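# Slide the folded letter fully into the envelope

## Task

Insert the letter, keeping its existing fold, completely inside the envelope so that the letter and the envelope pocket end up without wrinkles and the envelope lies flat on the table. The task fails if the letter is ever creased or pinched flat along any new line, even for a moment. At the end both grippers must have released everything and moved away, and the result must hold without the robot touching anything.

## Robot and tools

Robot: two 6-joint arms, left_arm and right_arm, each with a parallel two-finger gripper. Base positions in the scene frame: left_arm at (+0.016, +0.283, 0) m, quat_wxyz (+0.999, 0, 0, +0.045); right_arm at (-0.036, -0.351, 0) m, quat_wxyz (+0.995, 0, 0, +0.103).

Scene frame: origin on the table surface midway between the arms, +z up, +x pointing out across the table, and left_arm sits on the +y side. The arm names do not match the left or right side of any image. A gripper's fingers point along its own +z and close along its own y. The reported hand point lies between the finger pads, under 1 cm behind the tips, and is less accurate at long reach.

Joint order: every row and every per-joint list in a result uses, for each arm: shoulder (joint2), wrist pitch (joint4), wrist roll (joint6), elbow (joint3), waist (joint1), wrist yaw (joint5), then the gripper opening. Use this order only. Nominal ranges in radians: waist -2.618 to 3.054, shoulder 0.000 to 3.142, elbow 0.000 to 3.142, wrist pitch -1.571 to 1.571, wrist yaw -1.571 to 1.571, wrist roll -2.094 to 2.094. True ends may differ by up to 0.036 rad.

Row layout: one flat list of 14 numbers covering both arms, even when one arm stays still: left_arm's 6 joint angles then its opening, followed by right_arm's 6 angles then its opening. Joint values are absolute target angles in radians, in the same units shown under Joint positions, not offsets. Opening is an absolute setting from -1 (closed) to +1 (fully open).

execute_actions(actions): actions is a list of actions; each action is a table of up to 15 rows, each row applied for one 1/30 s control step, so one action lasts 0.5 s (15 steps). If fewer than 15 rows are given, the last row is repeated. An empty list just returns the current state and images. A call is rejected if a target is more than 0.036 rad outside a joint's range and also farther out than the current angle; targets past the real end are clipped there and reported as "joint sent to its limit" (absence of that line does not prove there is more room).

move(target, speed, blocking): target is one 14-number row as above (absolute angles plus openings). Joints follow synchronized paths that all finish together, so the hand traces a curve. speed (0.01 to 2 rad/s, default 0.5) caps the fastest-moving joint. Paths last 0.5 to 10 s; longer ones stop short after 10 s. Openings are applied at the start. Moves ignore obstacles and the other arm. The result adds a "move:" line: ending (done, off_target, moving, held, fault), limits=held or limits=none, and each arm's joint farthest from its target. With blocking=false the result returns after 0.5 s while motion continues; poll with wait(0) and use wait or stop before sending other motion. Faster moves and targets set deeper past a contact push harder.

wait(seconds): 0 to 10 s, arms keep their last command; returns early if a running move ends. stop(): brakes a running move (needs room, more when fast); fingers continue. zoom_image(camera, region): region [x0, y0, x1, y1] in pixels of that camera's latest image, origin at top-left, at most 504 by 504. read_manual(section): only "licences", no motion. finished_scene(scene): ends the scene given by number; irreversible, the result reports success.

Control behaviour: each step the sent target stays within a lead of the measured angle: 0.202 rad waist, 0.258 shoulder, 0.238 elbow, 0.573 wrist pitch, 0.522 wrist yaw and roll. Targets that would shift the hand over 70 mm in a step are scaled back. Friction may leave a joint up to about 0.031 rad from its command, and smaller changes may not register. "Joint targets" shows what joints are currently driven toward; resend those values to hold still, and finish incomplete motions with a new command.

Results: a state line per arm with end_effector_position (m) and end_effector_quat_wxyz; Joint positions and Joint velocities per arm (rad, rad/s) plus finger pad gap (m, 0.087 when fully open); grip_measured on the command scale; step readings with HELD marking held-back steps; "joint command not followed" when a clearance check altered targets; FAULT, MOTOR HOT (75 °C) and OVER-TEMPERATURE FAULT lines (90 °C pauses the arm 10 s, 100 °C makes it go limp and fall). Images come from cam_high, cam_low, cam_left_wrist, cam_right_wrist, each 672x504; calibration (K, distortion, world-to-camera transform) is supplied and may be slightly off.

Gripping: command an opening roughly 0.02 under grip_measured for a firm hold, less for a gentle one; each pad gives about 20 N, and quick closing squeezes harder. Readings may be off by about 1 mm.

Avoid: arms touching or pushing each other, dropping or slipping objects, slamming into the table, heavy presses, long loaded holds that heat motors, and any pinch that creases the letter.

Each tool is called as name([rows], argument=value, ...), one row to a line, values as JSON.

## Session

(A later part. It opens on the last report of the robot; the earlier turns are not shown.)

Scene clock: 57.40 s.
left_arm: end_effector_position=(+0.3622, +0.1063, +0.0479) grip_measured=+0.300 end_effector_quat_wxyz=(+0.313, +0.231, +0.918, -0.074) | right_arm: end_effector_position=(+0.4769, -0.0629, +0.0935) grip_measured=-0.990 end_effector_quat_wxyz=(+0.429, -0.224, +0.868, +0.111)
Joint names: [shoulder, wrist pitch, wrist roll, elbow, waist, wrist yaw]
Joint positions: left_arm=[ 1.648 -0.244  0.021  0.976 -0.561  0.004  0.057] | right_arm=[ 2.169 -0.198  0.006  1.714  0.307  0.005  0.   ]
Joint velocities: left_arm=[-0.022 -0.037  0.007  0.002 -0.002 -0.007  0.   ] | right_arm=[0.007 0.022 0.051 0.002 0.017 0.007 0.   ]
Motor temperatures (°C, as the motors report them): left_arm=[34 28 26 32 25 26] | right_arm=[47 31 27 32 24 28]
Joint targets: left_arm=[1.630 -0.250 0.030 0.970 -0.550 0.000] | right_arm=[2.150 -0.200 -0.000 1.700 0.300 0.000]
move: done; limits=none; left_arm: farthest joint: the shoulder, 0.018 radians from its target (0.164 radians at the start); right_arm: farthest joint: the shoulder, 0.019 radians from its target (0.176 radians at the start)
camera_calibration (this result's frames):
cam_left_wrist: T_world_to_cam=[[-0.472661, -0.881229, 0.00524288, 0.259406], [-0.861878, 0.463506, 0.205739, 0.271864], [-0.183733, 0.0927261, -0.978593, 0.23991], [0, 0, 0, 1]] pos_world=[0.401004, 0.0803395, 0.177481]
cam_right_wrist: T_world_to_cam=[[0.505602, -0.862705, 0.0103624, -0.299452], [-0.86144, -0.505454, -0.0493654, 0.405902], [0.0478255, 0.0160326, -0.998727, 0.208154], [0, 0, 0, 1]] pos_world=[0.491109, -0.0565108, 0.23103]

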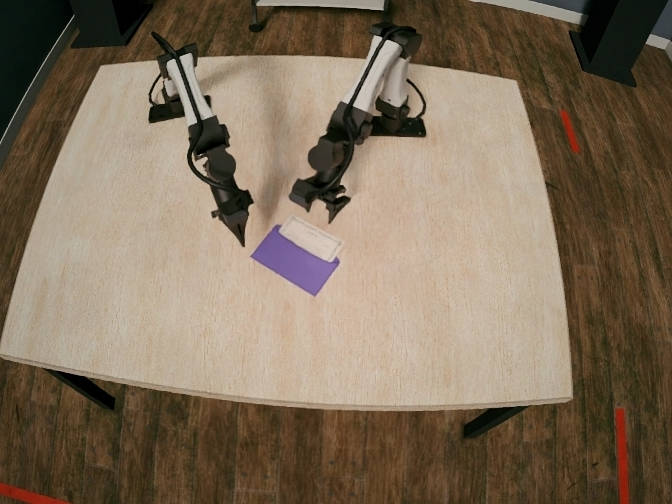

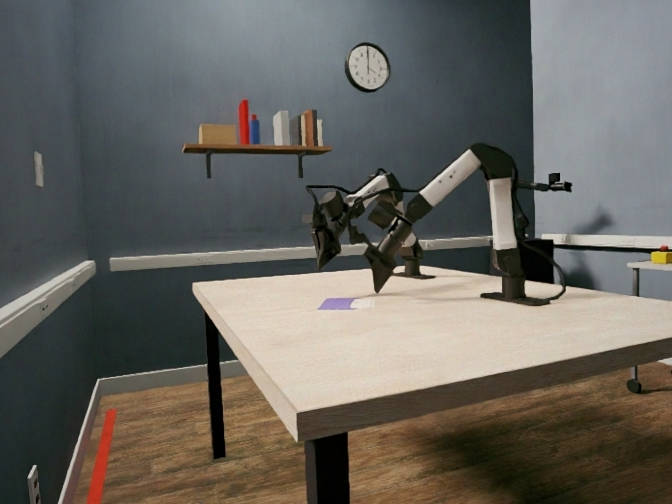

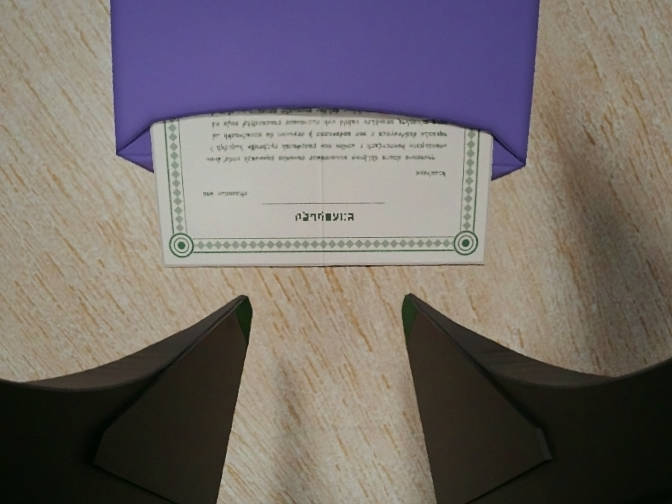

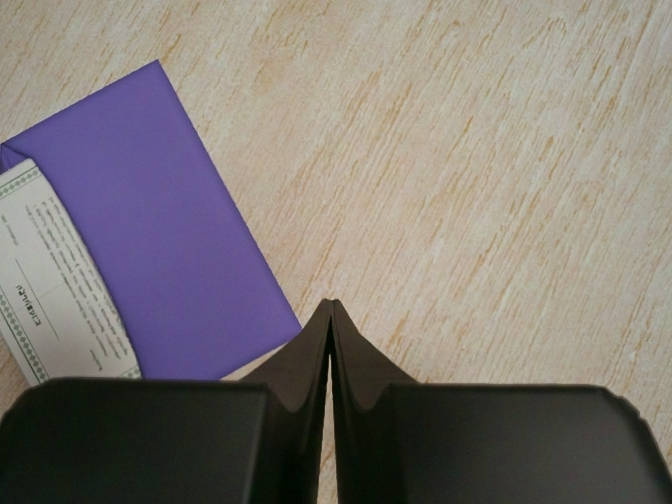

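move(target=[1.73,-0.3,0.03,0.95,-0.55,0,1,2.3,-0.2,0,1.7,0.37,0,-1], speed=0.15)

move(target=[1.76,-0.27,0.03,0.95,-0.55,0,1,2.36,-0.2,0,1.7,0.37,0,-1], speed=0.08)

move(target=[1.81,-0.1,0.03,0.97,-0.55,0,1,2.36,-0.2,0,1.7,0.37,0,-1], speed=0.08)

Scene clock: 58.97 s.
left_arm: end_effector_position=(+0.3437, +0.1158, +0.0146) grip_measured=+0.994 end_effector_quat_wxyz=(+0.253, +0.236, +0.936, -0.060) | right_arm: end_effector_position=(+0.4539, -0.0383, +0.0251) grip_measured=-0.990 end_effector_quat_wxyz=(+0.372, -0.255, +0.886, +0.108)
Joint names: [shoulder, wrist pitch, wrist roll, elbow, waist, wrist yaw]
Joint positions: left_arm=[ 1.717 -0.294  0.021  0.966 -0.561  0.004  0.087] | right_arm=[ 2.289 -0.201  0.006  1.714  0.363  0.005  0.   ]
Joint velocities: left_arm=[-0.022 -0.051  0.007 -0.007 -0.012  0.007 -0.   ] | right_arm=[ 0.012 -0.066  0.007 -0.012 -0.007  0.007 -0.   ]
Motor temperatures (°C, as the motors report them): left_arm=[34 28 26 32 25 26] | right_arm=[47 31 27 32 24 28]
Joint targets: left_arm=[1.730 -0.300 0.030 0.950 -0.550 -0.000] | right_arm=[2.300 -0.200 0.000 1.700 0.370 -0.000]
move: done; limits=none; left_arm: farthest joint: the elbow, 0.016 radians from its target (0.026 radians at the start); right_arm: farthest joint: the elbow, 0.014 radians from its target (0.014 radians at the start)
camera_calibration (this result's frames):
cam_left_wrist: T_world_to_cam=[[-0.472195, -0.881461, 0.00767324, 0.258999], [-0.830735, 0.447899, 0.330555, 0.247639], [-0.294808, 0.149712, -0.943755, 0.234124], [0, 0, 0, 1]] pos_world=[0.397042, 0.0823288, 0.13711]
cam_right_wrist: T_world_to_cam=[[0.554439, -0.832184, 0.00815368, -0.286768], [-0.830279, -0.552448, 0.0737445, 0.376085], [-0.0568645, -0.0476567, -0.997244, 0.185577], [0, 0, 0, 1]] pos_world=[0.481804, -0.0220327, 0.159669]

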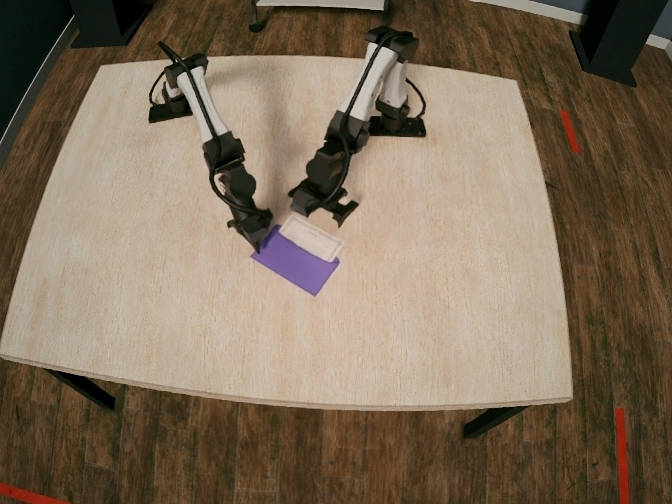

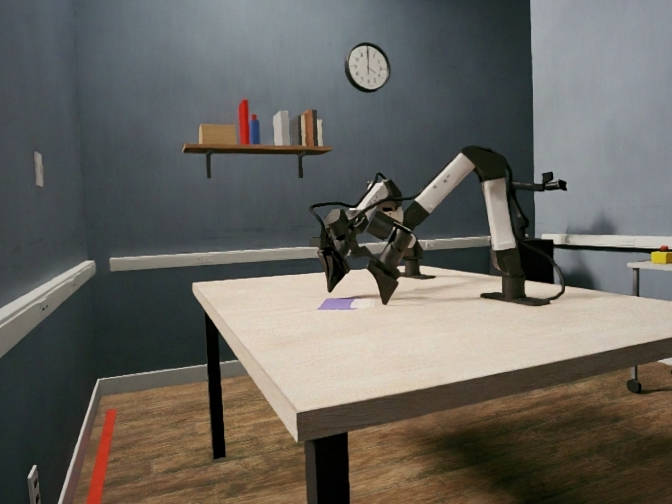

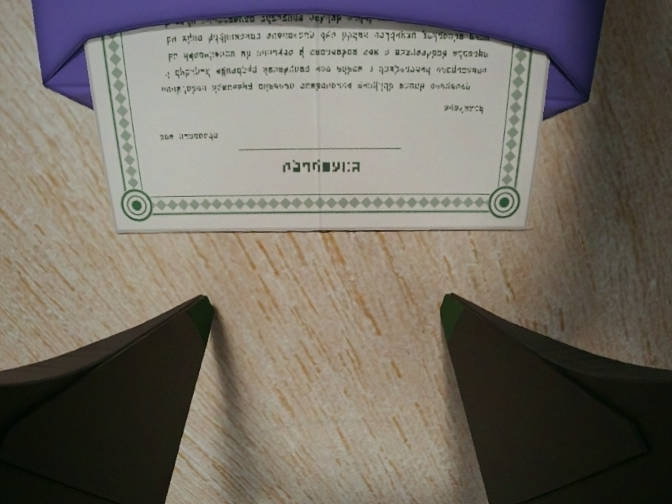

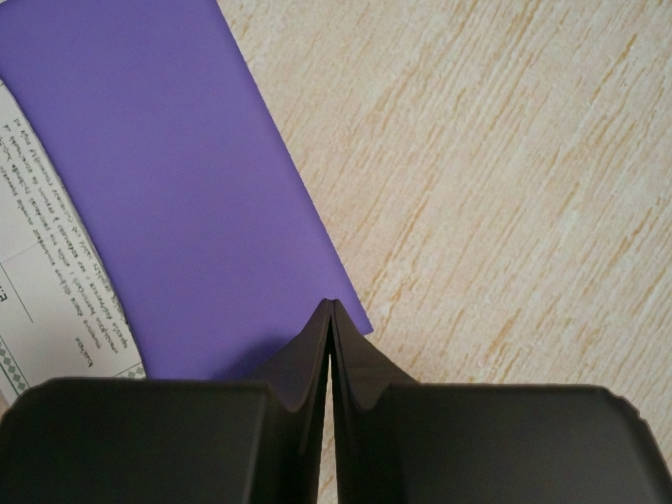

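Scene clock: 60.13 s.
left_arm: end_effector_position=(+0.3437, +0.1158, +0.0134) grip_measured=+0.994 end_effector_quat_wxyz=(+0.252, +0.236, +0.937, -0.059) | right_arm: end_effector_position=(+0.4520, -0.0395, +0.0054) grip_measured=-0.990 end_effector_quat_wxyz=(+0.359, -0.257, +0.891, +0.104)
Joint names: [shoulder, wrist pitch, wrist roll, elbow, waist, wrist yaw]
Joint positions: left_arm=[ 1.721 -0.293  0.021  0.966 -0.561  0.004  0.087] | right_arm=[ 2.326 -0.194  0.006  1.714  0.363  0.005  0.   ]
Joint velocities: left_arm=[ 0.012  0.022 -0.022 -0.012  0.002 -0.007  0.   ] | right_arm=[ 0.007  0.066 -0.051 -0.017  0.007  0.051  0.   ]
Motor temperatures (°C, as the motors report them): left_arm=[34 29 26 32 25 26] | right_arm=[47 31 27 32 24 28]
Joint targets: left_arm=[1.760 -0.270 0.030 0.950 -0.550 0.000] | right_arm=[2.360 -0.200 -0.000 1.700 0.370 -0.000]
move: off_target (left_arm, right_arm); limits=none; left_arm: farthest joint: the shoulder, 0.039 radians from its target (0.043 radians at the start); right_arm: farthest joint: the shoulder, 0.034 radians from its target (0.071 radians at the start)
camera_calibration (this result's frames):
cam_left_wrist: T_world_to_cam=[[-0.472179, -0.881469, 0.0077192, 0.259002], [-0.830059, 0.447554, 0.332714, 0.247794], [-0.296732, 0.150693, -0.942996, 0.233532], [0, 0, 0, 1]] pos_world=[0.397275, 0.0822097, 0.135776]
cam_right_wrist: T_world_to_cam=[[0.554639, -0.832056, 0.00759331, -0.286649], [-0.828026, -0.551006, 0.103756, 0.374205], [-0.082147, -0.0638347, -0.994574, 0.176525], [0, 0, 0, 1]] pos_world=[0.483339, -0.0210501, 0.138918]

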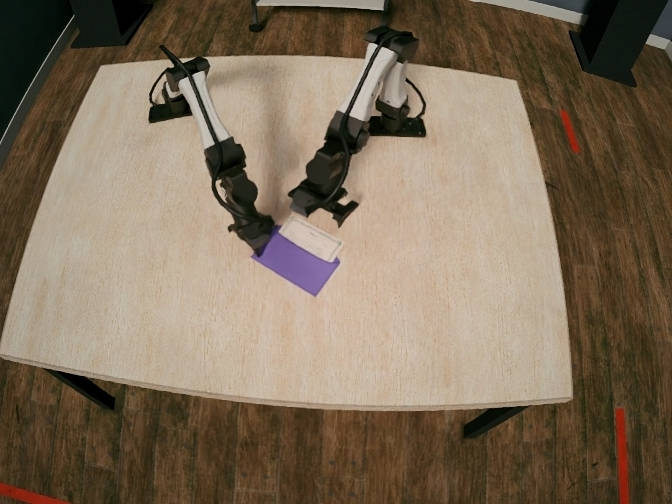

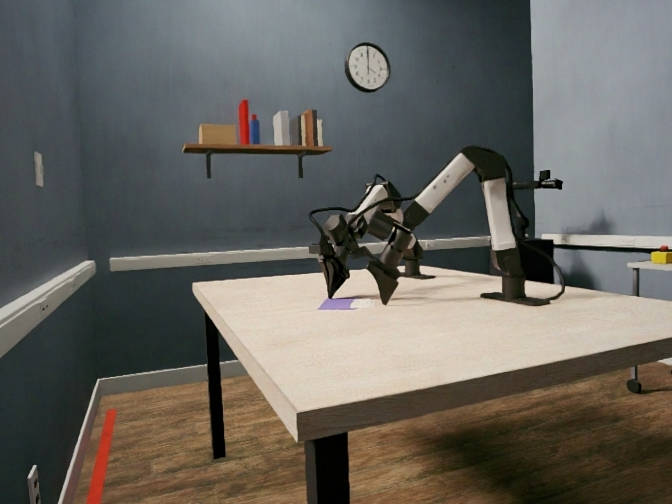

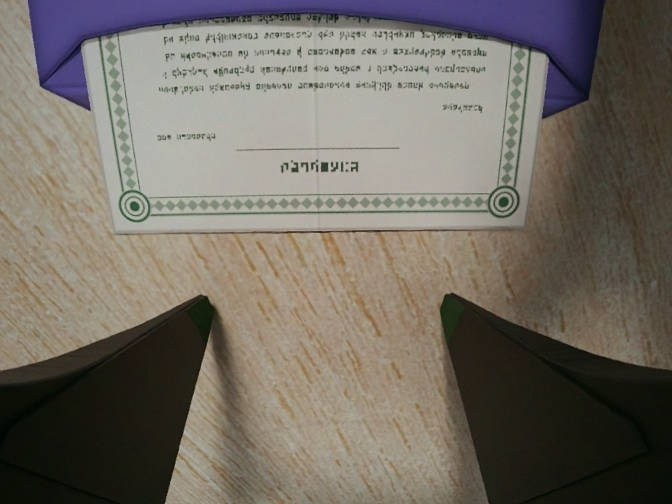

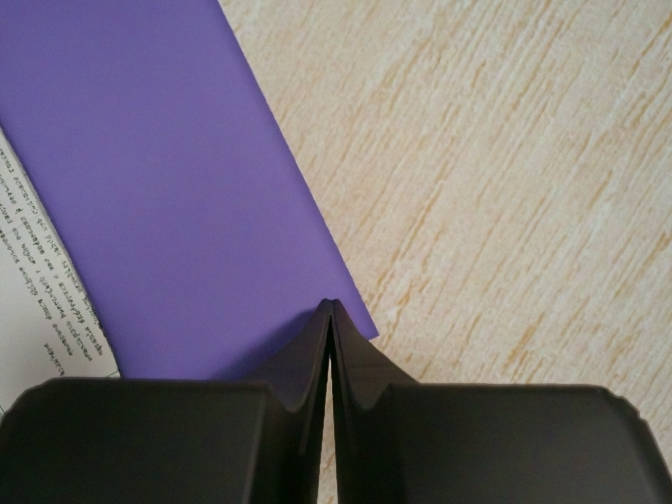

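Scene clock: 63.03 s.
left_arm: end_effector_position=(+0.3736, +0.1005, +0.0136) grip_measured=+0.994 end_effector_quat_wxyz=(+0.307, +0.232, +0.920, -0.072) | right_arm: end_effector_position=(+0.4523, -0.0393, +0.0056) grip_measured=-0.990 end_effector_quat_wxyz=(+0.359, -0.257, +0.891, +0.104)
Joint names: [shoulder, wrist pitch, wrist roll, elbow, waist, wrist yaw]
Joint positions: left_arm=[ 1.767 -0.128  0.021  0.966 -0.561  0.004  0.087] | right_arm=[ 2.326 -0.192  0.006  1.714  0.363  0.005  0.   ]
Joint velocities: left_arm=[-0.002 -0.007 -0.037  0.002 -0.007 -0.022  0.   ] | right_arm=[ 0.007  0.037 -0.007 -0.002 -0.007  0.022 -0.   ]
Motor temperatures (°C, as the motors report them): left_arm=[33 29 26 32 25 26] | right_arm=[47 31 27 32 24 28]
Joint targets: left_arm=[1.810 -0.100 0.030 0.970 -0.550 0.000] | right_arm=[2.360 -0.200 -0.000 1.700 0.370 -0.000]
move: off_target (left_arm, right_arm); limits=none; left_arm: farthest joint: the shoulder, 0.043 radians from its target (0.089 radians at the start); right_arm: farthest joint: the shoulder, 0.034 radians from its target (0.034 radians at the start)
camera_calibration (this result's frames):
cam_left_wrist: T_world_to_cam=[[-0.473071, -0.881006, 0.00557878, 0.259924], [-0.859247, 0.462768, 0.218036, 0.29032], [-0.194672, 0.0983529, -0.975925, 0.212512], [0, 0, 0, 1]] pos_world=[0.41379, 0.0737423, 0.142645]
cam_right_wrist: T_world_to_cam=[[0.55463, -0.832062, 0.00762186, -0.286652], [-0.828158, -0.551091, 0.102239, 0.374564], [-0.0808686, -0.0630167, -0.994731, 0.17623], [0, 0, 0, 1]] pos_world=[0.483436, -0.0209883, 0.139191]

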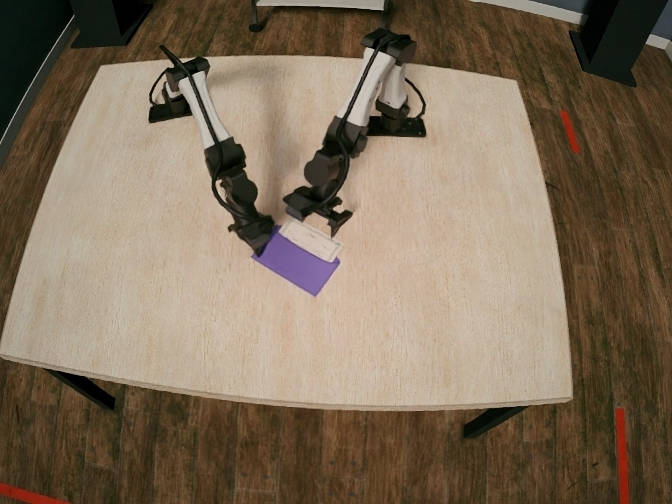

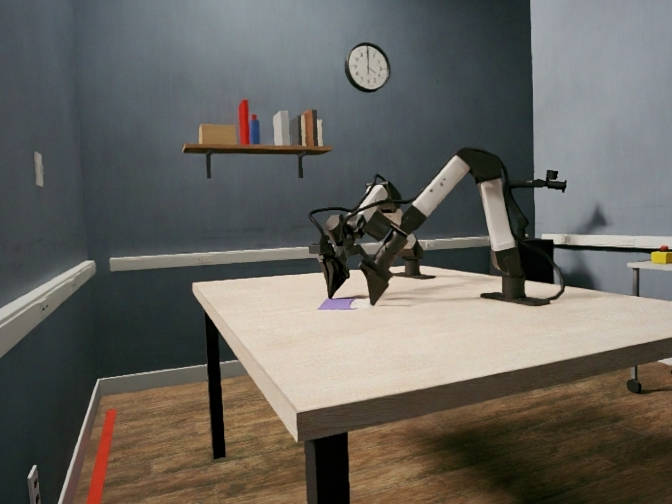

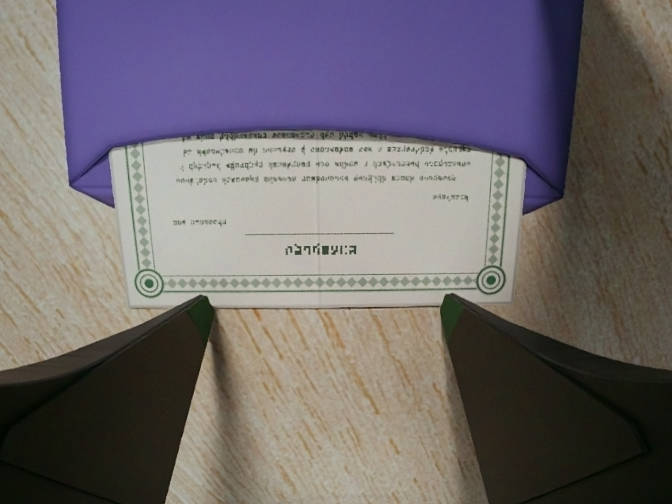

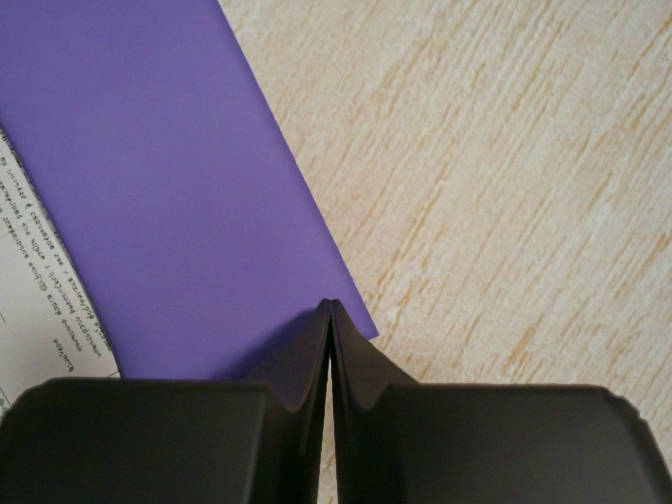

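move(target=[1.84,0.0,0.03,0.97,-0.55,0,1,2.36,-0.2,0,1.7,0.37,0,-1], speed=0.08)

Scene clock: 65.07 s.
left_arm: end_effector_position=(+0.3928, +0.0907, +0.0144) grip_measured=+0.994 end_effector_quat_wxyz=(+0.344, +0.229, +0.907, -0.081) | right_arm: end_effector_position=(+0.4523, -0.0393, +0.0056) grip_measured=-0.990 end_effector_quat_wxyz=(+0.359, -0.257, +0.891, +0.104)
Joint names: [shoulder, wrist pitch, wrist roll, elbow, waist, wrist yaw]
Joint positions: left_arm=[ 1.801 -0.014  0.021  0.966 -0.561  0.004  0.087] | right_arm=[ 2.326 -0.192  0.006  1.714  0.363  0.005  0.   ]
Joint velocities: left_arm=[ 0.002  0.007  0.037 -0.002 -0.002 -0.007 -0.   ] | right_arm=[ 0.007 -0.037 -0.11   0.007  0.002  0.051 -0.   ]
Motor temperatures (°C, as the motors report them): left_arm=[33 29 26 32 25 26] | right_arm=[48 31 27 32 24 28]
Joint targets: left_arm=[1.840 -0.000 0.030 0.970 -0.550 -0.000] | right_arm=[2.360 -0.200 -0.000 1.700 0.370 0.000]
move: off_target (left_arm, right_arm); limits=none; left_arm: farthest joint: the shoulder, 0.039 radians from its target (0.073 radians at the start); right_arm: farthest joint: the shoulder, 0.034 radians from its target (0.034 radians at the start)
camera_calibration (this result's frames):
cam_left_wrist: T_world_to_cam=[[-0.473406, -0.880836, 0.00389064, 0.260515], [-0.871908, 0.469226, 0.140012, 0.316719], [-0.125153, 0.0628904, -0.990142, 0.194053], [0, 0, 0, 1]] pos_world=[0.423766, 0.0686534, 0.146782]
cam_right_wrist: T_world_to_cam=[[0.55463, -0.832062, 0.00762186, -0.286652], [-0.828158, -0.551091, 0.102239, 0.374564], [-0.0808686, -0.0630167, -0.994731, 0.17623], [0, 0, 0, 1]] pos_world=[0.483436, -0.0209883, 0.139191]

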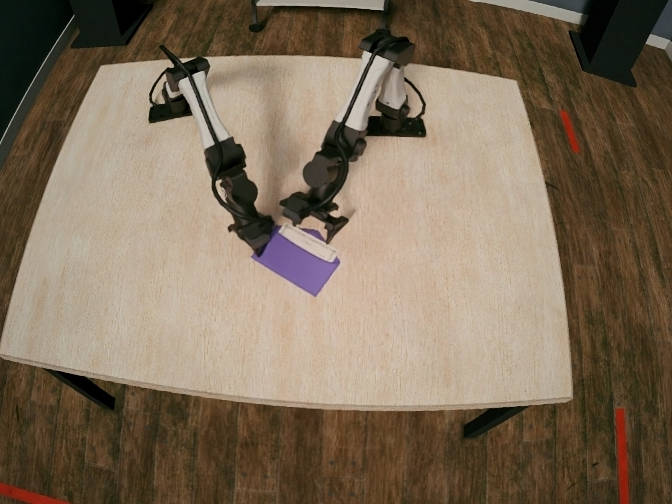

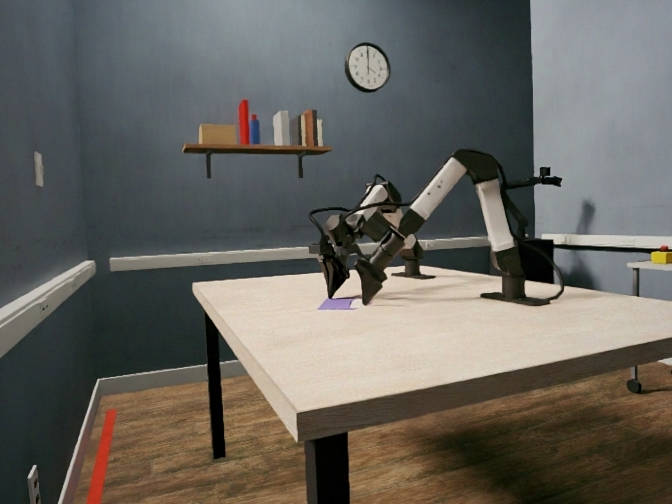

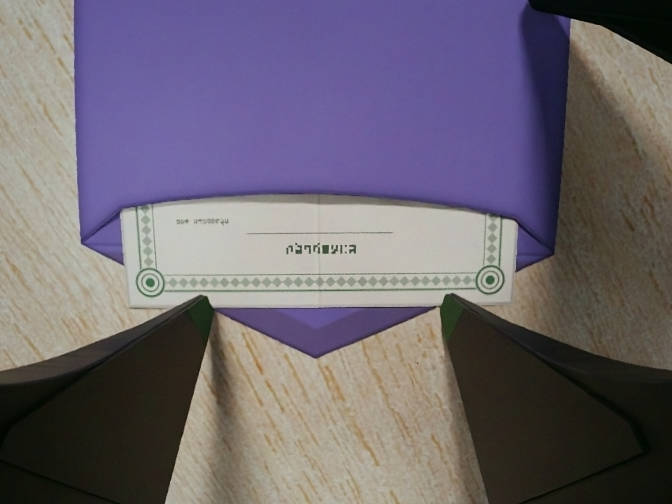

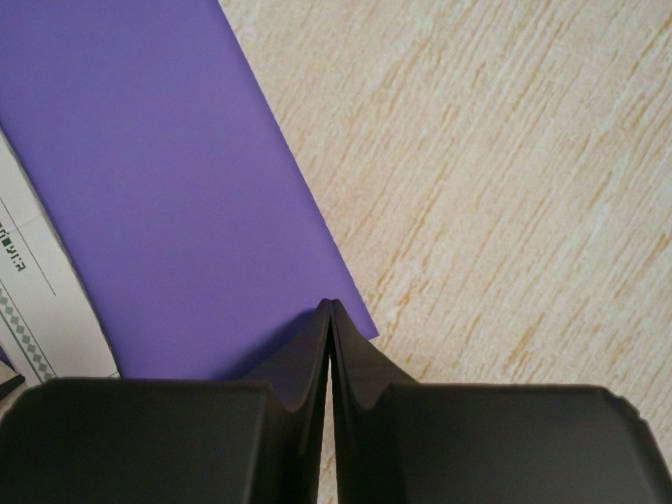

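move(target=[1.6,0.0,0.03,0.97,-0.55,0,1,2.0,-0.2,0,1.7,0,0,-1])

move(target=[2.1,-1.13,1.51,1.75,-0.655,0,-0.9,2.0,-0.2,0,1.7,0,0,-1], speed=1)

move(target=[2.21,-1.08,1.51,1.75,-0.655,0,-0.9,2.0,-0.2,0,1.7,0,0,-1], speed=0.1)

Scene clock: 66.50 s.
left_arm: end_effector_position=(+0.4036, +0.0851, +0.0910) grip_measured=+0.994 end_effector_quat_wxyz=(+0.428, +0.220, +0.871, -0.100) | right_arm: end_effector_position=(+0.5360, -0.2346, +0.1829) grip_measured=-0.990 end_effector_quat_wxyz=(+0.509, -0.083, +0.855, +0.051)
Joint names: [shoulder, wrist pitch, wrist roll, elbow, waist, wrist yaw]
Joint positions: left_arm=[ 1.616 -0.01   0.021  0.966 -0.561  0.005  0.087] | right_arm=[ 2.01  -0.201  0.006  1.714 -0.005  0.003  0.   ]
Joint velocities: left_arm=[ 0.002 -0.037  0.066  0.007 -0.002  0.081 -0.   ] | right_arm=[-0.012 -0.022 -0.022 -0.017  0.007 -0.037 -0.001]
Motor temperatures (°C, as the motors report them): left_arm=[34 30 26 32 25 26] | right_arm=[48 32 27 32 24 28]
Joint targets: left_arm=[1.600 0.000 0.030 0.970 -0.550 0.000] | right_arm=[2.000 -0.200 0.000 1.700 0.000 -0.000]
move: done; limits=none; left_arm: farthest joint: the shoulder, 0.016 radians from its target (0.201 radians at the start); right_arm: farthest joint: the elbow, 0.014 radians from its target (0.014 radians at the start)
camera_calibration (this result's frames):
cam_left_wrist: T_world_to_cam=[[-0.473983, -0.880534, 0.0000117611, 0.26097], [-0.879474, 0.473411, -0.0490597, 0.337926], [0.0431932, -0.0232638, -0.998796, 0.21184], [0, 0, 0, 1]] pos_world=[0.411742, 0.0747434, 0.22816]
cam_right_wrist: T_world_to_cam=[[0.216566, -0.976194, 0.0120088, -0.350371], [-0.955363, -0.214444, -0.203213, 0.521196], [0.20095, 0.0325361, -0.979061, 0.215504], [0, 0, 0, 1]] pos_world=[0.530504, -0.237274, 0.321112]

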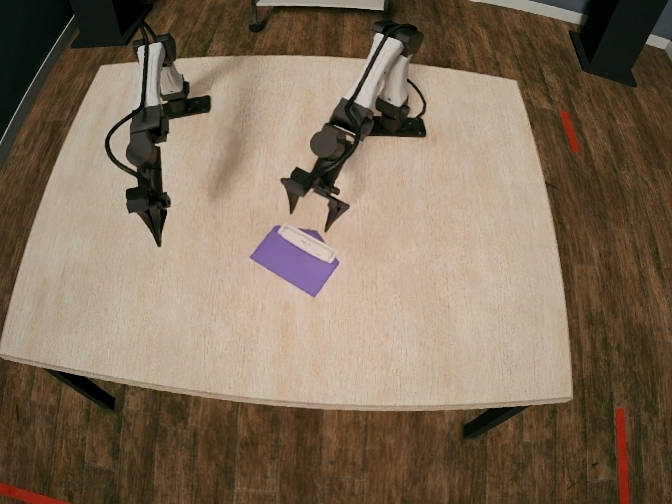

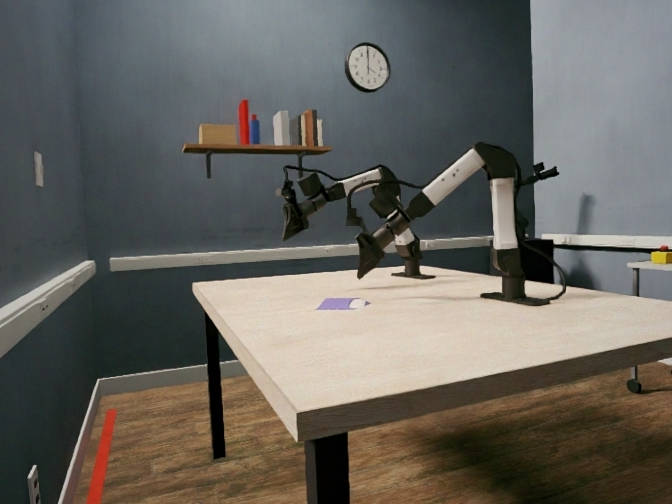

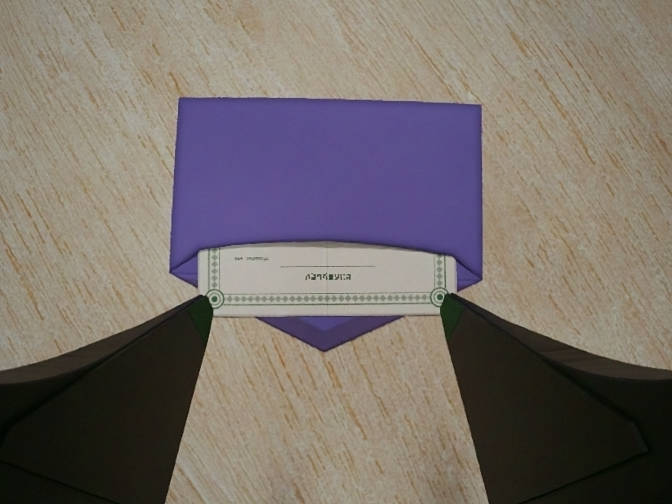

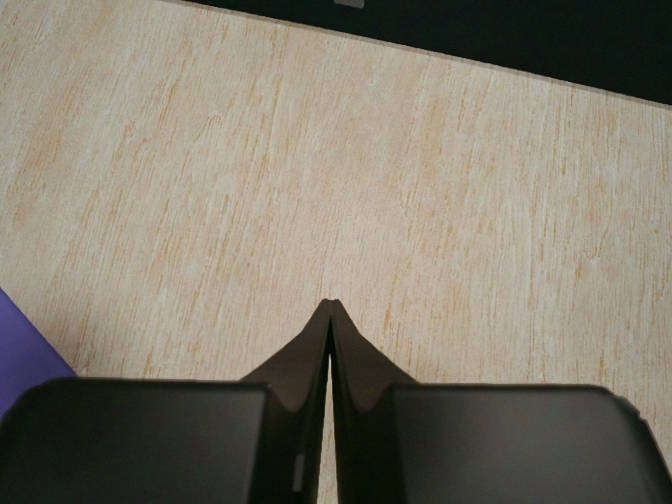

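Scene clock: 68.93 s.
left_arm: end_effector_position=(+0.3942, +0.0959, +0.0624) grip_measured=-0.900 end_effector_quat_wxyz=(+0.039, +0.856, +0.516, +0.017) | right_arm: end_effector_position=(+0.5360, -0.2346, +0.1829) grip_measured=-0.990 end_effector_quat_wxyz=(+0.509, -0.083, +0.855, +0.051)
Joint names: [shoulder, wrist pitch, wrist roll, elbow, waist, wrist yaw]
Joint positions: left_arm=[ 2.09  -1.121  1.5    1.726 -0.645  0.005  0.004] | right_arm=[ 2.01  -0.201  0.006  1.714 -0.005  0.003  0.   ]
Joint velocities: left_arm=[-0.022 -0.007  0.139 -0.027 -0.007  0.081 -0.   ] | right_arm=[ 0.002 -0.066  0.066 -0.007 -0.007  0.007 -0.001]
Motor temperatures (°C, as the motors report them): left_arm=[34 29 26 32 25 26] | right_arm=[48 32 27 32 24 28]
Joint targets: left_arm=[2.100 -1.130 1.510 1.750 -0.655 0.000] | right_arm=[2.000 -0.200 -0.000 1.700 -0.000 0.000]
move: off_target (left_arm); limits=none; left_arm: farthest joint: the elbow, 0.024 radians from its target (0.784 radians at the start); right_arm: farthest joint: the elbow, 0.014 radians from its target (0.014 radians at the start)
camera_calibration (this result's frames):
cam_left_wrist: T_world_to_cam=[[-0.88599, 0.458121, -0.0717389, 0.304578], [0.254883, 0.610377, 0.749983, -0.186995], [0.38737, 0.646192, -0.657556, -0.0372336], [0, 0, 0, 1]] pos_world=[0.331938, -0.00133606, 0.13761]
cam_right_wrist: T_world_to_cam=[[0.216566, -0.976194, 0.0120088, -0.350371], [-0.955363, -0.214444, -0.203213, 0.521196], [0.20095, 0.0325361, -0.979061, 0.215504], [0, 0, 0, 1]] pos_world=[0.530504, -0.237274, 0.321112]

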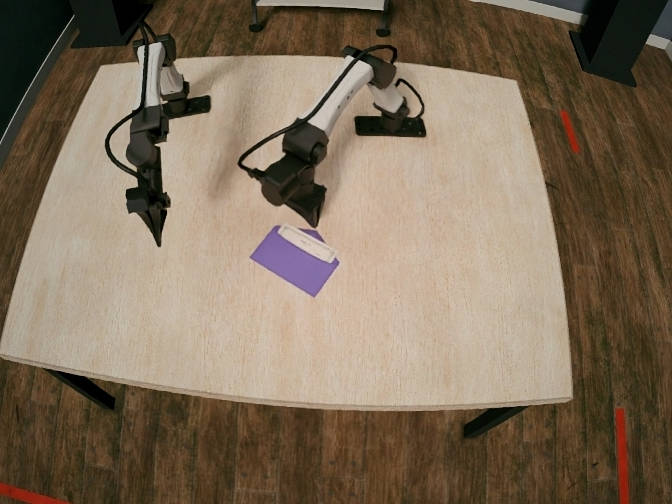

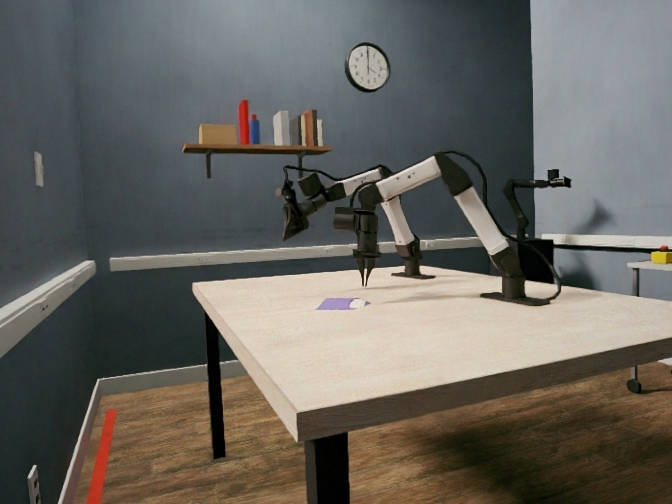

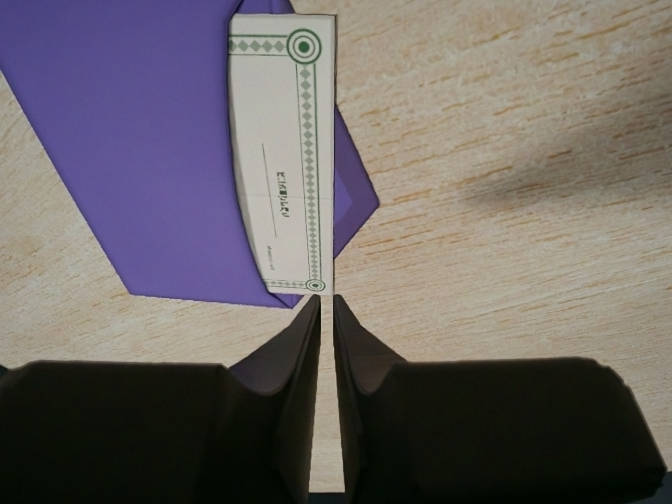

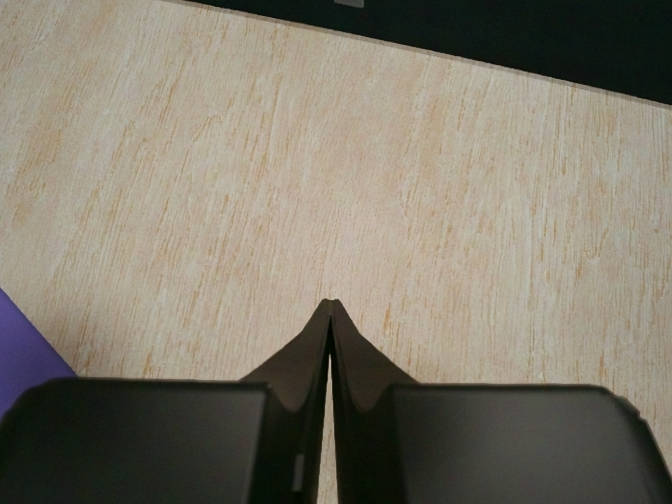

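Scene clock: 70.47 s.
left_arm: end_effector_position=(+0.3933, +0.0964, +0.0180) grip_measured=-0.900 end_effector_quat_wxyz=(+0.002, +0.856, +0.516, -0.001) | right_arm: end_effector_position=(+0.5360, -0.2346, +0.1829) grip_measured=-0.990 end_effector_quat_wxyz=(+0.509, -0.083, +0.855, +0.051)
Joint names: [shoulder, wrist pitch, wrist roll, elbow, waist, wrist yaw]
Joint positions: left_arm=[ 2.202 -1.093  1.501  1.726 -0.645  0.005  0.004] | right_arm=[ 2.01  -0.201  0.006  1.714 -0.005  0.003  0.   ]
Joint velocities: left_arm=[-0.002 -0.037  0.007 -0.002  0.002 -0.051  0.001] | right_arm=[-0.012  0.051 -0.066  0.002 -0.007 -0.022 -0.   ]
Motor temperatures (°C, as the motors report them): left_arm=[34 29 26 32 25 26] | right_arm=[49 32 27 33 24 28]
Joint targets: left_arm=[2.210 -1.080 1.510 1.750 -0.655 -0.000] | right_arm=[2.000 -0.200 0.000 1.700 0.000 -0.000]
move: off_target (left_arm); limits=none; left_arm: farthest joint: the elbow, 0.024 radians from its target (0.024 radians at the start); right_arm: farthest joint: the elbow, 0.014 radians from its target (0.014 radians at the start)
camera_calibration (this result's frames):
cam_left_wrist: T_world_to_cam=[[-0.887783, 0.460129, 0.0111027, 0.299399], [0.308556, 0.57709, 0.756149, -0.171789], [0.341519, 0.674721, -0.654306, -0.0512412], [0, 0, 0, 1]] pos_world=[0.336308, -0.00405094, 0.0930465]
cam_right_wrist: T_world_to_cam=[[0.216566, -0.976194, 0.0120088, -0.350371], [-0.955363, -0.214444, -0.203213, 0.521196], [0.20095, 0.0325361, -0.979061, 0.215504], [0, 0, 0, 1]] pos_world=[0.530504, -0.237274, 0.321112]

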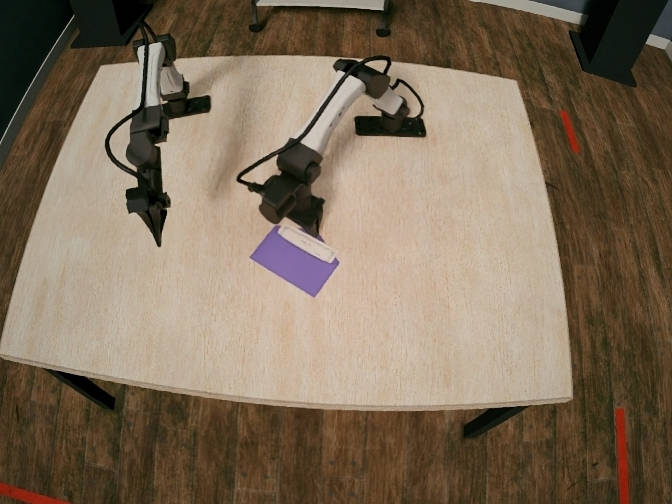

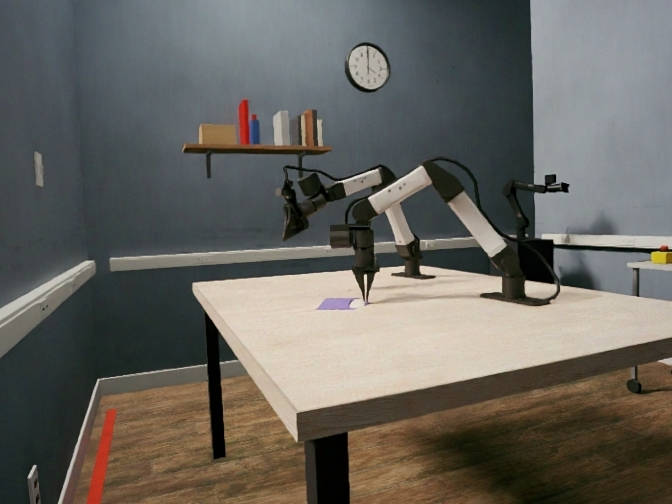

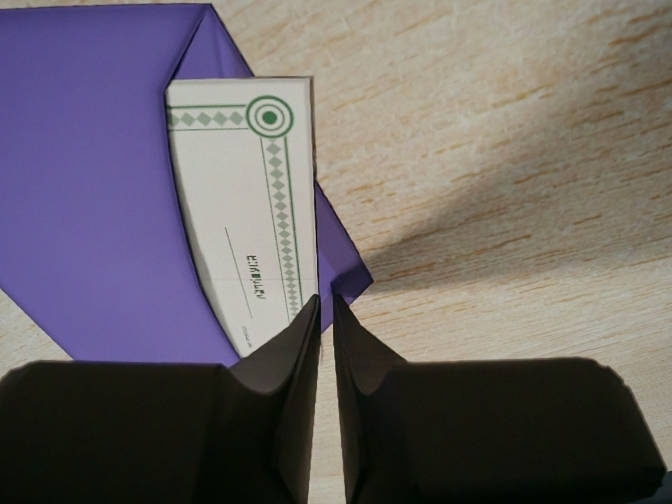

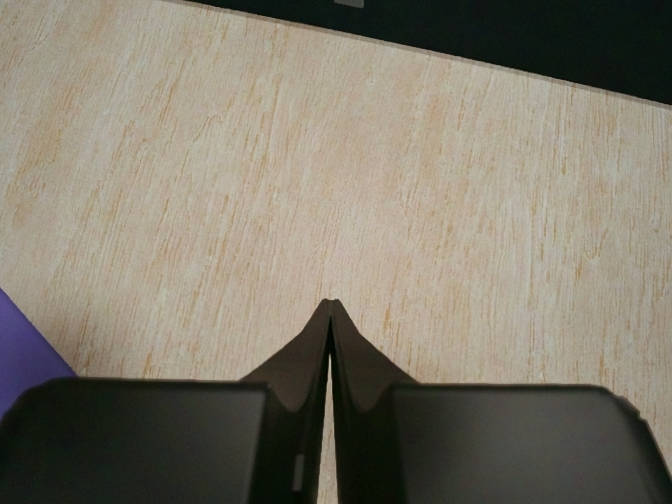

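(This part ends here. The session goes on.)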